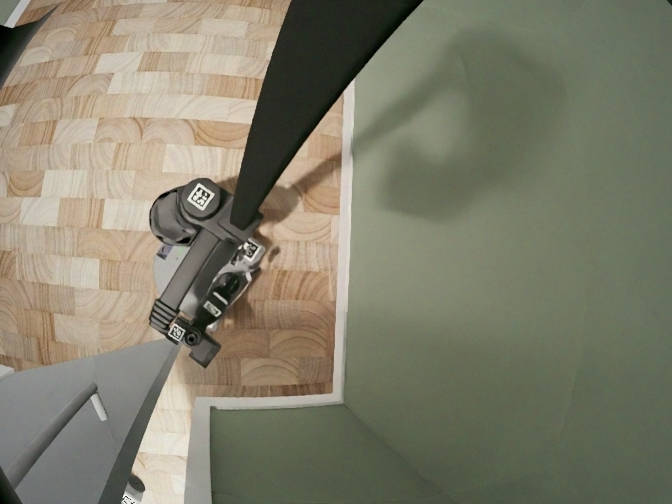

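Call:
execute_actions(actions=[{"r2":{"base":{"rotate_rad":0.4}},"r3":{"base":{"translate_m":0.2}}}], cameras=[])

Call:
execute_actions(actions=[{"r2":{"base":{"translate_m":1.0}},"r3":{"base":{"rotate_rad":0.8}}}], cameras=[])

Call:
execute_actions(actions=[{"r2":{"base":{"translate_m":0.5},"joints":{"head_tilt_rad":-1.0}},"r3":{"joints":{"head_pan_rad":-1.5,"head_tilt_rad":-0.9}}}], cameras=["r2_nav_camera","r2_head_camera","r3_nav_camera"])

Scene clock: 281.53 s.
r1.base_odometry: x=+1.852 y=+6.726 heading=-1.789 (m, m, rad; r1's odometry frame)
r1.turned_by_wheels: +0.000 (rad since the last result)
r1.turned_by_imu: -0.001 (rad since the last result)
r1.base_tilt: forward=+0.9 right=+1.3 (deg)
r1.lidar_m: 1.53 1.53 1.81 1.80 1.80 1.83 1.61 1.61 1.91 2.35 2.34 1.74
r1.head_depth_mm: 1349 1608 1626 1434 1288 1166 1062 / 1389 1668 1628 1437 1286 1164 1081 / 1422 1713 1627 1440 1288 1173 1095 / 1475 1777 1632 1440 1295 1173 - / 1529 1793 1632 1451 1296 1171 - / 1578 1829 1649 1454 1312 1180 - / 1639 1853 1650 1449 1303 1177 1103
r1.base_status: not commanded
r1.joint_positions: lift_m=+0.310 arm_m=+0.002 wrist_yaw_rad=+3.037 wrist_pitch_rad=-0.364 wrist_roll_rad=-0.007 gripper_m=+0.037 head_pan_rad=+0.493 head_tilt_rad=-1.087
r1.joint_status: not commanded
r1.motor_effort: left_wheel=-3(3) right_wheel=+2(2) lift_m=+42(42) arm_m=+0(0) wrist_yaw_rad=+0(1) wrist_pitch_rad=+8(8) wrist_roll_rad=+1(0) gripper_m=+0(0) head_pan_rad=+4(3) head_tilt_rad=-8(7) (%)
r1.hand_pose: x=+0.0029 y=+0.0827 z=+0.3348 quat_wxyz=(+0.164, +0.698, +0.092, +0.690) (m; r1's base frame)
r1.wrist_depth_mm: - - - - - - - / - - - - - - - / - - - - - - - / 826 825 818 818 840 838 821 / 662 667 - 669 665 668 664 / 556 554 - 555 576 551 557 / 484 492 - 503 481 480 479
r2.base_odometry: x=+5.277 y=+1.316 heading=+1.575 (m, m, rad; r2's odometry frame)
r2.turned_by_wheels: +0.400 (rad since the last result)
r2.turned_by_imu: +0.404 (rad since the last result)
r2.base_tilt: forward=-1.6 right=+3.3 (deg)
r2.lidar_m: 2.23 1.08 0.62 0.53 0.52 0.58 0.77 2.09 2.30 2.70 2.69 2.72
r2.head_depth_mm: 2633 2550 2735 2098 1672 304 307 / 2556 2886 2796 2106 1684 331 301 / 2470 2384 2833 2095 1687 1364 1158 / 2415 2400 2827 2105 1690 1404 1205 / 2340 2215 2683 2115 1683 1408 1203 / 2265 2351 2685 2123 1687 1414 1211 / 2188 2420 2602 2122 1696 1416 1213
r2.base_status: done
r2.joint_positions: lift_m=+0.930 arm_m=+0.003 wrist_yaw_rad=+1.749 wrist_pitch_rad=-0.227 wrist_roll_rad=-0.005 gripper_m=+0.104 head_pan_rad=-0.007 head_tilt_rad=-0.606
r2.joint_status: not commanded
r2.motor_effort: left_wheel=-3(7) right_wheel=+2(8) lift_m=+49(50) arm_m=-4(4) wrist_yaw_rad=+1(1) wrist_pitch_rad=+9(9) wrist_roll_rad=+0(0) gripper_m=-20(20) head_pan_rad=+3(2) head_tilt_rad=+3(2) (%)
r2.hand_pose: x=+0.2190 y=-0.1049 z=+0.9874 quat_wxyz=(+0.513, +0.589, -0.387, +0.489) (m; r2's base frame)
r2.wrist_depth_mm: - - - - - - - / - - - 115 115 - - / - - - 122 145 - - / - 148 166 127 128 - - / 972 137 164 136 154 - - / 896 153 163 149 163 - - / - - 151 154 158 - -
r3.base_odometry: x=-1.427 y=-1.733 heading=+1.647 (m, m, rad; r3's odometry frame)
r3.turned_by_wheels: +0.000 (rad since the last result)
r3.turned_by_imu: +0.001 (rad since the last result)
r3.base_tilt: forward=+0.1 right=+0.1 (deg)
r3.lidar_m: 0.29 0.28 0.29 0.39 1.06 1.99 1.88 1.51 0.54 0.40 0.38 0.39
r3.head_depth_mm: - 315 409 584 1009 1099 1044 / - 317 413 591 1041 1185 1126 / - 319 417 597 1058 1175 - / - 321 419 604 1077 1192 - / - 323 423 611 1103 1194 - / - 325 426 618 1127 1192 - / - 326 430 625 1152 1186 -
r3.base_status: done
r3.joint_positions: lift_m=+0.310 arm_m=-0.002 wrist_yaw_rad=+3.041 wrist_pitch_rad=-0.316 wrist_roll_rad=+0.000 gripper_m=+0.037 head_pan_rad=+0.593 head_tilt_rad=-1.188
r3.joint_status: not commanded
r3.motor_effort: left_wheel=-1(3) right_wheel=-1(6) lift_m=+36(36) arm_m=-2(2) wrist_yaw_rad=-1(1) wrist_pitch_rad=+10(10) wrist_roll_rad=+1(1) gripper_m=+0(0) head_pan_rad=+4(5) head_tilt_rad=-8(8) (%)
r3.hand_pose: x=+0.0026 y=+0.0924 z=+0.3461 quat_wxyz=(+0.147, +0.703, +0.076, +0.692) (m; r3's base frame)
r3.wrist_depth_mm: - - 651 444 339 271 227 / - - 703 480 357 282 233 / - - 758 516 376 294 243 / 996 987 830 561 396 308 251 / 743 750 804 605 412 324 260 / 608 614 - 593 411 337 271 / 506 511 - 519 480 351 281
pictures: none
No camera images: the call's "cameras" was empty. Leave "cameras" out to get every camera's image.

Scene clock: 292.47 s.
r1.base_odometry: x=+1.852 y=+6.726 heading=-1.789 (m, m, rad; r1's odometry frame)
r1.turned_by_wheels: +0.000 (rad since the last result)
r1.turned_by_imu: -0.002 (rad since the last result)
r1.base_tilt: forward=+0.9 right=+1.4 (deg)
r1.lidar_m: 1.53 1.53 1.81 1.80 1.80 1.82 1.60 1.61 1.90 2.34 2.35 1.73
r1.head_depth_mm: 1345 1598 1624 1427 1285 1166 1064 / 1388 1658 1632 1439 1287 1165 1076 / 1431 1718 1629 1446 1292 1168 1097 / 1480 1757 1633 1447 1290 1175 - / 1525 1801 1644 1440 1303 1170 - / 1582 1814 1635 1451 1304 1173 - / 1629 1862 1653 1461 1300 1180 1101
r1.base_status: not commanded
r1.joint_positions: lift_m=+0.310 arm_m=+0.002 wrist_yaw_rad=+3.037 wrist_pitch_rad=-0.364 wrist_roll_rad=-0.007 gripper_m=+0.037 head_pan_rad=+0.493 head_tilt_rad=-1.087
r1.joint_status: not commanded
r1.motor_effort: left_wheel=-4(4) right_wheel=+2(2) lift_m=+42(42) arm_m=+0(0) wrist_yaw_rad=+0(0) wrist_pitch_rad=+8(8) wrist_roll_rad=+1(1) gripper_m=+1(0) head_pan_rad=+3(4) head_tilt_rad=-7(8) (%)
r1.hand_pose: x=+0.0029 y=+0.0827 z=+0.3348 quat_wxyz=(+0.164, +0.698, +0.092, +0.690) (m; r1's base frame)
r1.wrist_depth_mm: - - - - - - - / - - - - - - - / - - - - - - - / 825 819 818 816 832 823 817 / 655 665 - 650 660 660 673 / 563 563 - 550 580 556 560 / 480 488 - 508 476 476 482
r2.base_odometry: x=+5.273 y=+2.316 heading=+1.574 (m, m, rad; r2's odometry frame)
r2.turned_by_wheels: +0.000 (rad since the last result)
r2.turned_by_imu: +0.004 (rad since the last result)
r2.base_tilt: forward=-1.6 right=+3.2 (deg)
r2.lidar_m: 1.73 1.27 0.97 0.79 0.79 0.87 1.52 3.01 2.87 2.35 2.34 1.76
r2.head_depth_mm: 1694 1813 1364 2098 1680 304 307 / 1637 1756 1304 2109 1677 331 301 / 1585 1712 1248 2112 1683 1368 1159 / 1538 1658 1250 2088 1686 1398 1204 / 1496 1633 1256 2036 1697 1403 1203 / 1447 1577 1262 1858 1652 1405 1207 / 1405 1550 1261 1921 1693 1416 1213
r2.base_status: done
r2.joint_positions: lift_m=+0.930 arm_m=+0.003 wrist_yaw_rad=+1.749 wrist_pitch_rad=-0.227 wrist_roll_rad=-0.005 gripper_m=+0.104 head_pan_rad=-0.007 head_tilt_rad=-0.606
r2.joint_status: not commanded
r2.motor_effort: left_wheel=-3(4) right_wheel=+3(8) lift_m=+49(49) arm_m=-4(4) wrist_yaw_rad=+1(0) wrist_pitch_rad=+9(9) wrist_roll_rad=+0(0) gripper_m=-20(20) head_pan_rad=+2(2) head_tilt_rad=+2(3) (%)
r2.hand_pose: x=+0.2190 y=-0.1049 z=+0.9874 quat_wxyz=(+0.513, +0.589, -0.387, +0.489) (m; r2's base frame)
r2.wrist_depth_mm: - - - - - - - / - - - 115 115 - - / - - - 122 145 - - / - 149 166 126 127 - - / - 137 164 137 155 - - / - 152 164 149 163 - - / - - 152 155 158 - -
r3.base_odometry: x=-1.427 y=-1.733 heading=+2.447 (m, m, rad; r3's odometry frame)
r3.turned_by_wheels: +0.800 (rad since the last result)
r3.turned_by_imu: +0.794 (rad since the last result)
r3.base_tilt: forward=+0.1 right=+0.1 (deg)
r3.lidar_m: 0.28 0.32 0.57 1.84 2.08 1.80 0.76 0.44 0.38 0.38 0.32 0.28
r3.head_depth_mm: 295 335 396 484 625 874 1093 / 319 375 453 574 777 1150 1121 / 355 426 529 699 1030 1183 - / 401 493 637 902 1239 1186 - / 459 584 798 1253 1260 1195 - / 537 715 1064 1347 1255 1182 - / 648 926 1417 1356 1262 1176 -
r3.base_status: done
r3.joint_positions: lift_m=+0.310 arm_m=-0.002 wrist_yaw_rad=+3.041 wrist_pitch_rad=-0.316 wrist_roll_rad=+0.000 gripper_m=+0.037 head_pan_rad=+0.593 head_tilt_rad=-1.188
r3.joint_status: not commanded
r3.motor_effort: left_wheel=-2(5) right_wheel=+3(8) lift_m=+36(36) arm_m=-2(2) wrist_yaw_rad=-1(1) wrist_pitch_rad=+10(10) wrist_roll_rad=+0(0) gripper_m=+0(0) head_pan_rad=+5(4) head_tilt_rad=-8(8) (%)
r3.hand_pose: x=+0.0026 y=+0.0924 z=+0.3461 quat_wxyz=(+0.147, +0.703, +0.076, +0.692) (m; r3's base frame)
r3.wrist_depth_mm: - - - - - 648 388 / - - - - - 635 385 / - - - - - 614 378 / 992 995 - 993 - 605 374 / 762 747 804 812 767 595 366 / 606 611 - 613 648 553 365 / 507 506 - 533 511 492 359
pictures: none
No camera images: the call's "cameras" was empty. Leave "cameras" out to get every camera's image.

Scene clock: 298.43 s.
r1.base_odometry: x=+1.852 y=+6.726 heading=-1.789 (m, m, rad; r1's odometry frame)
r1.turned_by_wheels: +0.000 (rad since the last result)
r1.turned_by_imu: -0.001 (rad since the last result)
r1.base_tilt: forward=+1.1 right=+1.3 (deg)
r1.lidar_m: 1.53 1.53 1.81 1.80 1.80 1.82 1.61 1.60 1.91 2.34 2.34 1.74
r1.head_depth_mm: 1345 1610 1623 1433 1289 1164 1064 / 1384 1673 1629 1449 1288 1169 1078 / 1431 1720 1644 1440 1290 1170 1094 / 1483 1764 1631 1443 1296 1177 - / 1525 1793 1643 1448 1302 1176 - / 1579 1829 1643 1451 1299 1174 - / 1628 1858 1652 1455 1310 1174 1105
r1.base_status: not commanded
r1.joint_positions: lift_m=+0.310 arm_m=+0.002 wrist_yaw_rad=+3.037 wrist_pitch_rad=-0.364 wrist_roll_rad=-0.007 gripper_m=+0.037 head_pan_rad=+0.493 head_tilt_rad=-1.087
r1.joint_status: not commanded
r1.motor_effort: left_wheel=-3(3) right_wheel=+2(2) lift_m=+42(42) arm_m=+1(0) wrist_yaw_rad=+0(1) wrist_pitch_rad=+8(8) wrist_roll_rad=+0(1) gripper_m=+0(0) head_pan_rad=+3(4) head_tilt_rad=-7(8) (%)
r1.hand_pose: x=+0.0029 y=+0.0827 z=+0.3348 quat_wxyz=(+0.164, +0.698, +0.092, +0.690) (m; r1's base frame)
r1.wrist_depth_mm: - - - - - - - / - - - - - - - / - - - - - - - / 831 828 820 833 828 837 813 / 669 664 - 665 666 662 664 / 555 562 - 546 577 559 553 / 477 494 - 508 473 479 477
r2.base_odometry: x=+5.271 y=+2.816 heading=+1.574 (m, m, rad; r2's odometry frame)
r2.turned_by_wheels: +0.000 (rad since the last result)
r2.turned_by_imu: +0.002 (rad since the last result)
r2.base_tilt: forward=-1.6 right=+3.2 (deg)
r2.lidar_m: 1.25 0.81 1.18 0.97 0.96 1.06 1.82 3.47 2.66 2.18 2.17 1.32
r2.head_depth_mm: 962 825 748 308 1279 1191 1094 / 967 826 736 320 1277 1188 1107 / 971 829 736 1479 1302 1199 1117 / 974 834 738 1477 1322 1201 1119 / 982 837 727 1480 1328 1204 1124 / 983 841 730 1434 1314 1208 1109 / 988 843 733 1369 1334 1216 1114
r2.base_status: done
r2.joint_positions: lift_m=+0.930 arm_m=+0.003 wrist_yaw_rad=+1.749 wrist_pitch_rad=-0.227 wrist_roll_rad=-0.005 gripper_m=+0.104 head_pan_rad=-0.007 head_tilt_rad=-0.987
r2.joint_status: all done
r2.motor_effort: left_wheel=-4(4) right_wheel=+3(8) lift_m=+49(49) arm_m=-4(4) wrist_yaw_rad=+1(0) wrist_pitch_rad=+9(8) wrist_roll_rad=+0(0) gripper_m=-20(19) head_pan_rad=+3(3) head_tilt_rad=-6(31) (%)
r2.hand_pose: x=+0.2190 y=-0.1049 z=+0.9874 quat_wxyz=(+0.513, +0.589, -0.387, +0.489) (m; r2's base frame)
r2.wrist_depth_mm: - - - - - - - / - - - 115 115 - - / - - - 122 144 - - / - 149 165 127 129 939 - / 608 137 164 135 155 682 733 / 504 152 164 149 164 - - / - - 152 154 158 - -
r3.base_odometry: x=-1.427 y=-1.733 heading=+2.447 (m, m, rad; r3's odometry frame)
r3.turned_by_wheels: +0.000 (rad since the last result)
r3.turned_by_imu: +0.002 (rad since the last result)
r3.base_tilt: forward=+0.1 right=+0.0 (deg)
r3.lidar_m: 0.28 0.32 0.57 1.84 2.07 1.81 0.75 0.44 0.38 0.38 0.32 0.28
r3.head_depth_mm: 304 348 404 483 602 794 1079 / 314 360 422 508 639 864 1104 / 324 373 440 534 683 945 1139 / 334 388 459 563 731 1037 1158 / 346 403 481 597 787 1105 1117 / 358 419 505 612 732 852 1010 / 371 422 475 520 575 640 723
r3.base_status: not commanded
r3.joint_positions: lift_m=+0.310 arm_m=-0.002 wrist_yaw_rad=+3.041 wrist_pitch_rad=-0.316 wrist_roll_rad=+0.000 gripper_m=+0.037 head_pan_rad=-1.493 head_tilt_rad=-0.903
r3.joint_status: all done
r3.motor_effort: left_wheel=-2(1) right_wheel=+4(4) lift_m=+36(35) arm_m=-2(2) wrist_yaw_rad=-1(1) wrist_pitch_rad=+10(10) wrist_roll_rad=+0(0) gripper_m=+0(0) head_pan_rad=-4(47) head_tilt_rad=+1(27) (%)
r3.hand_pose: x=+0.0026 y=+0.0924 z=+0.3461 quat_wxyz=(+0.147, +0.703, +0.076, +0.692) (m; r3's base frame)
r3.wrist_depth_mm: - - - - - 650 393 / - - - - - 638 390 / - - - - - 614 378 / 996 994 987 - - 604 377 / 754 741 790 808 770 591 369 / 609 608 - 607 637 545 366 / 508 506 - 527 509 495 355
pictures: r2_head_camera (sideways: a quarter turn clockwise sets it upright), r2_nav_camera (sideways: a quarter turn counterclockwise sets it upright), r3_nav_camera (sideways: a quarter turn counterclockwise sets it upright)
camera_calibration (this result's frames):
r2_head_camera: T_world_to_cam=[[-0.85465, -0.010718, -0.519093, 0.698378], [-0.0154505, 0.999869, 0.00479328, -0.00504145], [0.518974, 0.0121168, -0.854704, 1.06302], [0, 0, 0, 1]] pos_world=[0.0451143, -0.000354346, 1.27111]
r2_nav_camera: T_world_to_cam=[[0.819793, -0.0342962, 0.571632, -0.708421], [-0.0428588, -0.99908, 0.00152318, 0.0517728], [0.571054, -0.0257482, -0.820509, 1.02196], [0, 0, 0, 1]] pos_world=[-0.000617043, 0.0537426, 1.24341]
r3_nav_camera: T_world_to_cam=[[0.0238552, -0.818235, 0.574388, -0.69822], [-0.995392, -0.0728193, -0.0623934, 0.139993], [0.0928791, -0.570253, -0.816202, 1.01418], [0, 0, 0, 1]] pos_world=[0.0618085, 0.017224, 1.23756]
Images, in order (width x height): r2_head_camera 896x504, r2_nav_camera 672x504, r3_nav_camera 672x504.

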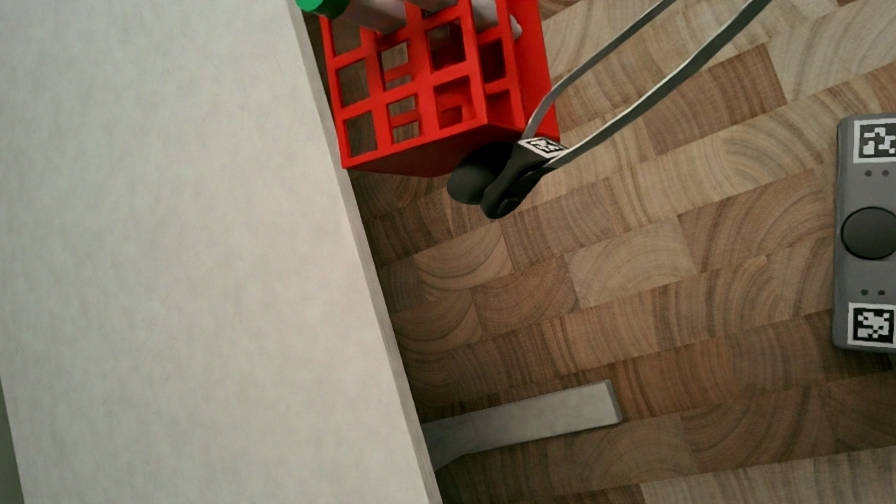

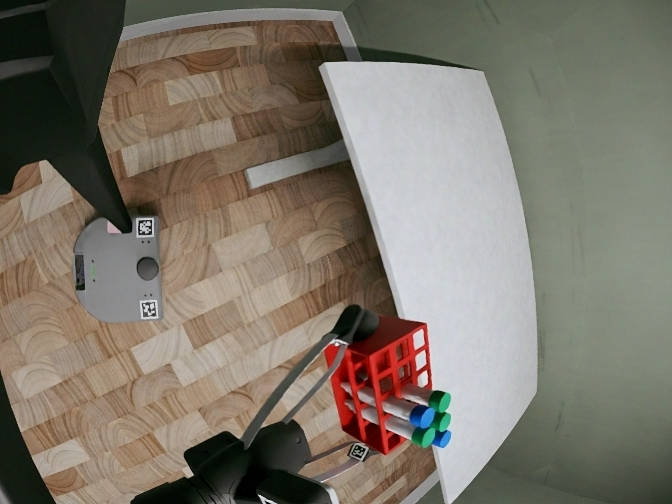

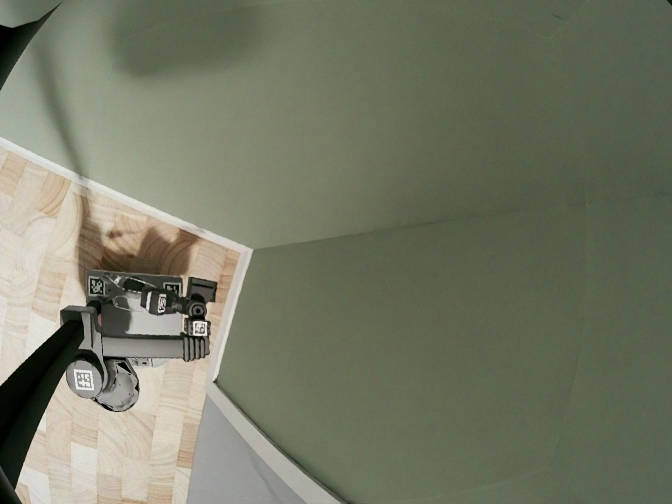

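Call:
execute_actions(actions=[{"r2":{"base":{"translate_m":0.44}}}], cameras=[])

Call:
execute_actions(actions=[{"r2":{"joints":{"lift_m":0.76,"head_pan_rad":-0.5,"head_tilt_rad":-1.2}}}], cameras=["r2_head_camera","r2_wrist_camera"])

Scene clock: 304.60 s.
r1.base_odometry: x=+1.852 y=+6.726 heading=-1.789 (m, m, rad; r1's odometry frame)
r1.turned_by_wheels: +0.000 (rad since the last result)
r1.turned_by_imu: -0.001 (rad since the last result)
r1.base_tilt: forward=+1.0 right=+1.3 (deg)
r1.lidar_m: 1.53 1.53 1.80 1.80 1.80 1.82 1.61 1.61 1.91 2.34 2.35 1.74
r1.head_depth_mm: 1351 1610 1612 1430 1283 1164 1065 / 1389 1660 1627 1439 1296 1164 1077 / 1424 1715 1630 1449 1300 1174 1093 / 1474 1758 1636 1441 1293 1178 - / 1526 1812 1630 1452 1299 1174 - / 1573 1830 1646 1450 1297 1177 - / 1634 1872 1655 1450 1303 1177 1101
r1.base_status: not commanded
r1.joint_positions: lift_m=+0.310 arm_m=+0.002 wrist_yaw_rad=+3.037 wrist_pitch_rad=-0.364 wrist_roll_rad=-0.007 gripper_m=+0.037 head_pan_rad=+0.493 head_tilt_rad=-1.087
r1.joint_status: not commanded
r1.motor_effort: left_wheel=-4(3) right_wheel=+2(2) lift_m=+42(42) arm_m=+0(0) wrist_yaw_rad=+1(1) wrist_pitch_rad=+8(8) wrist_roll_rad=+1(1) gripper_m=+0(0) head_pan_rad=+4(4) head_tilt_rad=-7(7) (%)
r1.hand_pose: x=+0.0029 y=+0.0827 z=+0.3348 quat_wxyz=(+0.164, +0.698, +0.092, +0.690) (m; r1's base frame)
r1.wrist_depth_mm: - - - - - - - / - - - - - - - / - - - - - - - / 824 822 818 812 832 820 809 / 654 663 - 648 664 663 668 / 556 556 - 552 575 554 564 / 476 498 - 505 480 480 483
r2.base_odometry: x=+5.270 y=+3.256 heading=+1.574 (m, m, rad; r2's odometry frame)
r2.turned_by_wheels: +0.000 (rad since the last result)
r2.turned_by_imu: +0.002 (rad since the last result)
r2.base_tilt: forward=-1.6 right=+3.2 (deg)
r2.lidar_m: 0.84 0.84 0.49 1.12 1.11 1.23 2.09 3.87 2.47 2.03 0.97 0.99
r2.head_depth_mm: 909 823 719 308 557 527 1096 / 895 823 721 320 557 517 1096 / 862 830 723 642 567 522 797 / 832 834 726 642 577 524 491 / 804 837 727 646 578 525 486 / 776 838 731 648 581 526 482 / 751 826 733 649 583 528 483
r2.base_status: done
r2.joint_positions: lift_m=+0.930 arm_m=+0.003 wrist_yaw_rad=+1.749 wrist_pitch_rad=-0.227 wrist_roll_rad=-0.005 gripper_m=+0.104 head_pan_rad=-0.007 head_tilt_rad=-0.988
r2.joint_status: not commanded
r2.motor_effort: left_wheel=-3(5) right_wheel=+3(9) lift_m=+49(49) arm_m=-4(4) wrist_yaw_rad=+0(0) wrist_pitch_rad=+9(9) wrist_roll_rad=+0(0) gripper_m=-20(20) head_pan_rad=+3(3) head_tilt_rad=-6(6) (%)
r2.hand_pose: x=+0.2190 y=-0.1049 z=+0.9874 quat_wxyz=(+0.513, +0.589, -0.387, +0.489) (m; r2's base frame)
r2.wrist_depth_mm: 658 699 721 743 786 857 898 / 709 734 765 115 115 899 962 / 724 785 777 122 144 988 - / 784 149 167 127 127 948 - / 591 137 164 136 155 679 698 / 500 153 165 149 164 537 554 / 393 399 152 155 158 435 455
r3.base_odometry: x=-1.427 y=-1.733 heading=+2.447 (m, m, rad; r3's odometry frame)
r3.turned_by_wheels: +0.000 (rad since the last result)
r3.turned_by_imu: +0.002 (rad since the last result)
r3.base_tilt: forward=+0.1 right=+0.1 (deg)
r3.lidar_m: 0.28 0.32 0.57 1.85 2.08 1.81 0.75 0.44 0.38 0.38 0.32 0.28
r3.head_depth_mm: 305 348 405 483 601 796 1079 / 314 360 421 508 639 862 1108 / 324 373 440 534 682 941 1132 / 335 387 460 564 731 1041 1153 / 346 403 481 598 787 1105 1119 / 358 419 505 612 735 854 1010 / 371 423 476 520 575 639 725
r3.base_status: not commanded
r3.joint_positions: lift_m=+0.310 arm_m=-0.002 wrist_yaw_rad=+3.041 wrist_pitch_rad=-0.316 wrist_roll_rad=+0.000 gripper_m=+0.037 head_pan_rad=-1.493 head_tilt_rad=-0.903
r3.joint_status: not commanded
r3.motor_effort: left_wheel=-2(2) right_wheel=+3(3) lift_m=+36(36) arm_m=-2(2) wrist_yaw_rad=-1(1) wrist_pitch_rad=+10(10) wrist_roll_rad=+1(0) gripper_m=+0(0) head_pan_rad=-4(4) head_tilt_rad=+1(1) (%)
r3.hand_pose: x=+0.0026 y=+0.0924 z=+0.3461 quat_wxyz=(+0.147, +0.703, +0.076, +0.692) (m; r3's base frame)
r3.wrist_depth_mm: - - - - - 660 391 / - - - - - 641 388 / - - - - - 612 380 / 962 990 - 994 998 602 377 / 774 749 794 804 769 588 368 / 612 616 - 620 635 545 363 / 506 511 - 525 515 501 359
pictures: none
No camera images: the call's "cameras" was empty. Leave "cameras" out to get every camera's image.

Scene clock: 306.97 s.
r1.base_odometry: x=+1.852 y=+6.726 heading=-1.789 (m, m, rad; r1's odometry frame)
r1.turned_by_wheels: +0.000 (rad since the last result)
r1.turned_by_imu: +0.000 (rad since the last result)
r1.base_tilt: forward=+0.9 right=+1.3 (deg)
r1.lidar_m: 1.53 1.52 1.81 1.80 1.81 1.82 1.61 1.61 1.90 2.34 2.35 1.73
r1.head_depth_mm: 1344 1605 1628 1439 1282 1165 1062 / 1391 1661 1628 1434 1291 1167 1077 / 1429 1711 1630 1439 1291 1171 1092 / 1476 1761 1625 1441 1296 1174 - / 1529 1806 1638 1439 1294 1174 - / 1583 1826 1649 1453 1300 1178 - / 1632 1867 1646 1459 1299 1178 1103
r1.base_status: not commanded
r1.joint_positions: lift_m=+0.310 arm_m=+0.002 wrist_yaw_rad=+3.037 wrist_pitch_rad=-0.364 wrist_roll_rad=-0.007 gripper_m=+0.037 head_pan_rad=+0.493 head_tilt_rad=-1.087
r1.joint_status: not commanded
r1.motor_effort: left_wheel=-3(3) right_wheel=+2(2) lift_m=+42(42) arm_m=+0(0) wrist_yaw_rad=+0(1) wrist_pitch_rad=+8(8) wrist_roll_rad=+1(0) gripper_m=+0(0) head_pan_rad=+4(3) head_tilt_rad=-7(7) (%)
r1.hand_pose: x=+0.0029 y=+0.0827 z=+0.3348 quat_wxyz=(+0.164, +0.698, +0.092, +0.690) (m; r1's base frame)
r1.wrist_depth_mm: - - - - - - - / - - - - - - - / - - - - - - - / 823 831 828 828 824 836 829 / 663 666 - 672 668 667 658 / 552 549 - 557 582 559 569 / 482 492 - 503 478 480 491
r2.base_odometry: x=+5.270 y=+3.256 heading=+1.574 (m, m, rad; r2's odometry frame)
r2.turned_by_wheels: +0.000 (rad since the last result)
r2.turned_by_imu: +0.000 (rad since the last result)
r2.base_tilt: forward=-1.6 right=+3.2 (deg)
r2.lidar_m: 0.84 0.84 0.49 1.12 1.11 1.23 2.09 3.86 2.48 2.03 0.98 0.99
r2.head_depth_mm: 715 661 614 1301 - 1164 1108 / 718 664 617 581 - 1183 1093 / 721 666 476 566 555 - - / 725 668 456 501 542 523 - / 726 671 623 518 544 515 1129 / 731 674 625 581 545 513 1097 / 733 676 627 584 546 515 486
r2.base_status: not commanded
r2.joint_positions: lift_m=+0.760 arm_m=+0.003 wrist_yaw_rad=+1.749 wrist_pitch_rad=-0.227 wrist_roll_rad=-0.005 gripper_m=+0.104 head_pan_rad=-0.493 head_tilt_rad=-1.185
r2.joint_status: all done
r2.motor_effort: left_wheel=-3(3) right_wheel=+3(3) lift_m=+40(43) arm_m=-4(4) wrist_yaw_rad=+1(0) wrist_pitch_rad=+9(9) wrist_roll_rad=+0(0) gripper_m=-20(20) head_pan_rad=-3(28) head_tilt_rad=-8(26) (%)
r2.hand_pose: x=+0.2190 y=-0.1050 z=+0.8175 quat_wxyz=(+0.514, +0.589, -0.387, +0.489) (m; r2's base frame)
r2.wrist_depth_mm: 657 699 743 757 794 839 875 / 699 742 752 115 113 877 965 / 586 622 550 122 144 779 833 / 411 149 166 127 127 489 512 / 314 137 165 136 155 354 369 / 263 153 164 150 163 282 286 / 209 208 152 154 157 229 238
r3.base_odometry: x=-1.427 y=-1.733 heading=+2.447 (m, m, rad; r3's odometry frame)
r3.turned_by_wheels: +0.000 (rad since the last result)
r3.turned_by_imu: +0.001 (rad since the last result)
r3.base_tilt: forward=+0.1 right=+0.0 (deg)
r3.lidar_m: 0.28 0.32 0.57 1.84 2.07 1.81 0.75 0.44 0.38 0.38 0.32 0.28
r3.head_depth_mm: 304 348 405 485 601 796 1073 / 314 360 421 508 639 861 1106 / 324 373 440 535 681 944 1135 / 335 388 460 564 731 1043 1153 / 346 402 480 595 786 1104 1115 / 358 419 504 614 733 855 1010 / 372 423 476 520 575 641 726
r3.base_status: not commanded
r3.joint_positions: lift_m=+0.310 arm_m=-0.002 wrist_yaw_rad=+3.041 wrist_pitch_rad=-0.316 wrist_roll_rad=+0.000 gripper_m=+0.037 head_pan_rad=-1.493 head_tilt_rad=-0.903
r3.joint_status: not commanded
r3.motor_effort: left_wheel=-1(1) right_wheel=+3(3) lift_m=+37(36) arm_m=-3(1) wrist_yaw_rad=-1(1) wrist_pitch_rad=+10(10) wrist_roll_rad=+0(1) gripper_m=+0(0) head_pan_rad=-4(4) head_tilt_rad=+2(2) (%)
r3.hand_pose: x=+0.0026 y=+0.0924 z=+0.3461 quat_wxyz=(+0.147, +0.703, +0.076, +0.692) (m; r3's base frame)
r3.wrist_depth_mm: - - - - - 653 390 / - - - - - 636 386 / - - - - - 621 381 / 983 978 - - 999 603 377 / 768 738 791 809 760 598 373 / 600 608 - 608 639 557 363 / 504 513 - 537 510 499 358
pictures: r2_head_camera (sideways: a quarter turn clockwise sets it upright), r2_wrist_camera
camera_calibration (this result's frames):
r2_head_camera: T_world_to_cam=[[-0.835846, 0.430137, -0.34109, 0.466413], [0.454629, 0.890634, 0.00907356, -0.0134796], [0.30769, -0.147486, -0.939987, 1.1751], [0, 0, 0, 1]] pos_world=[0.0344111, -0.0153057, 1.26379]
r2_wrist_camera: T_world_to_cam=[[0.157898, -0.985658, 0.0595533, -0.193258], [-0.391863, -0.117904, -0.912438, 0.846659], [0.906373, 0.120735, -0.404859, 0.309538], [0, 0, 0, 1]] pos_world=[0.0817323, -0.128034, 0.909352]
Images, in order (width x height): r2_head_camera 896x504, r2_wrist_camera 644x364.

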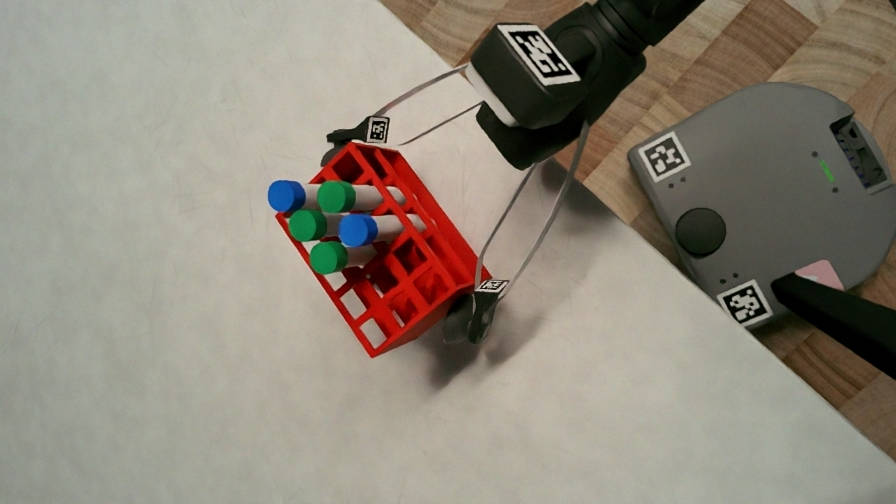

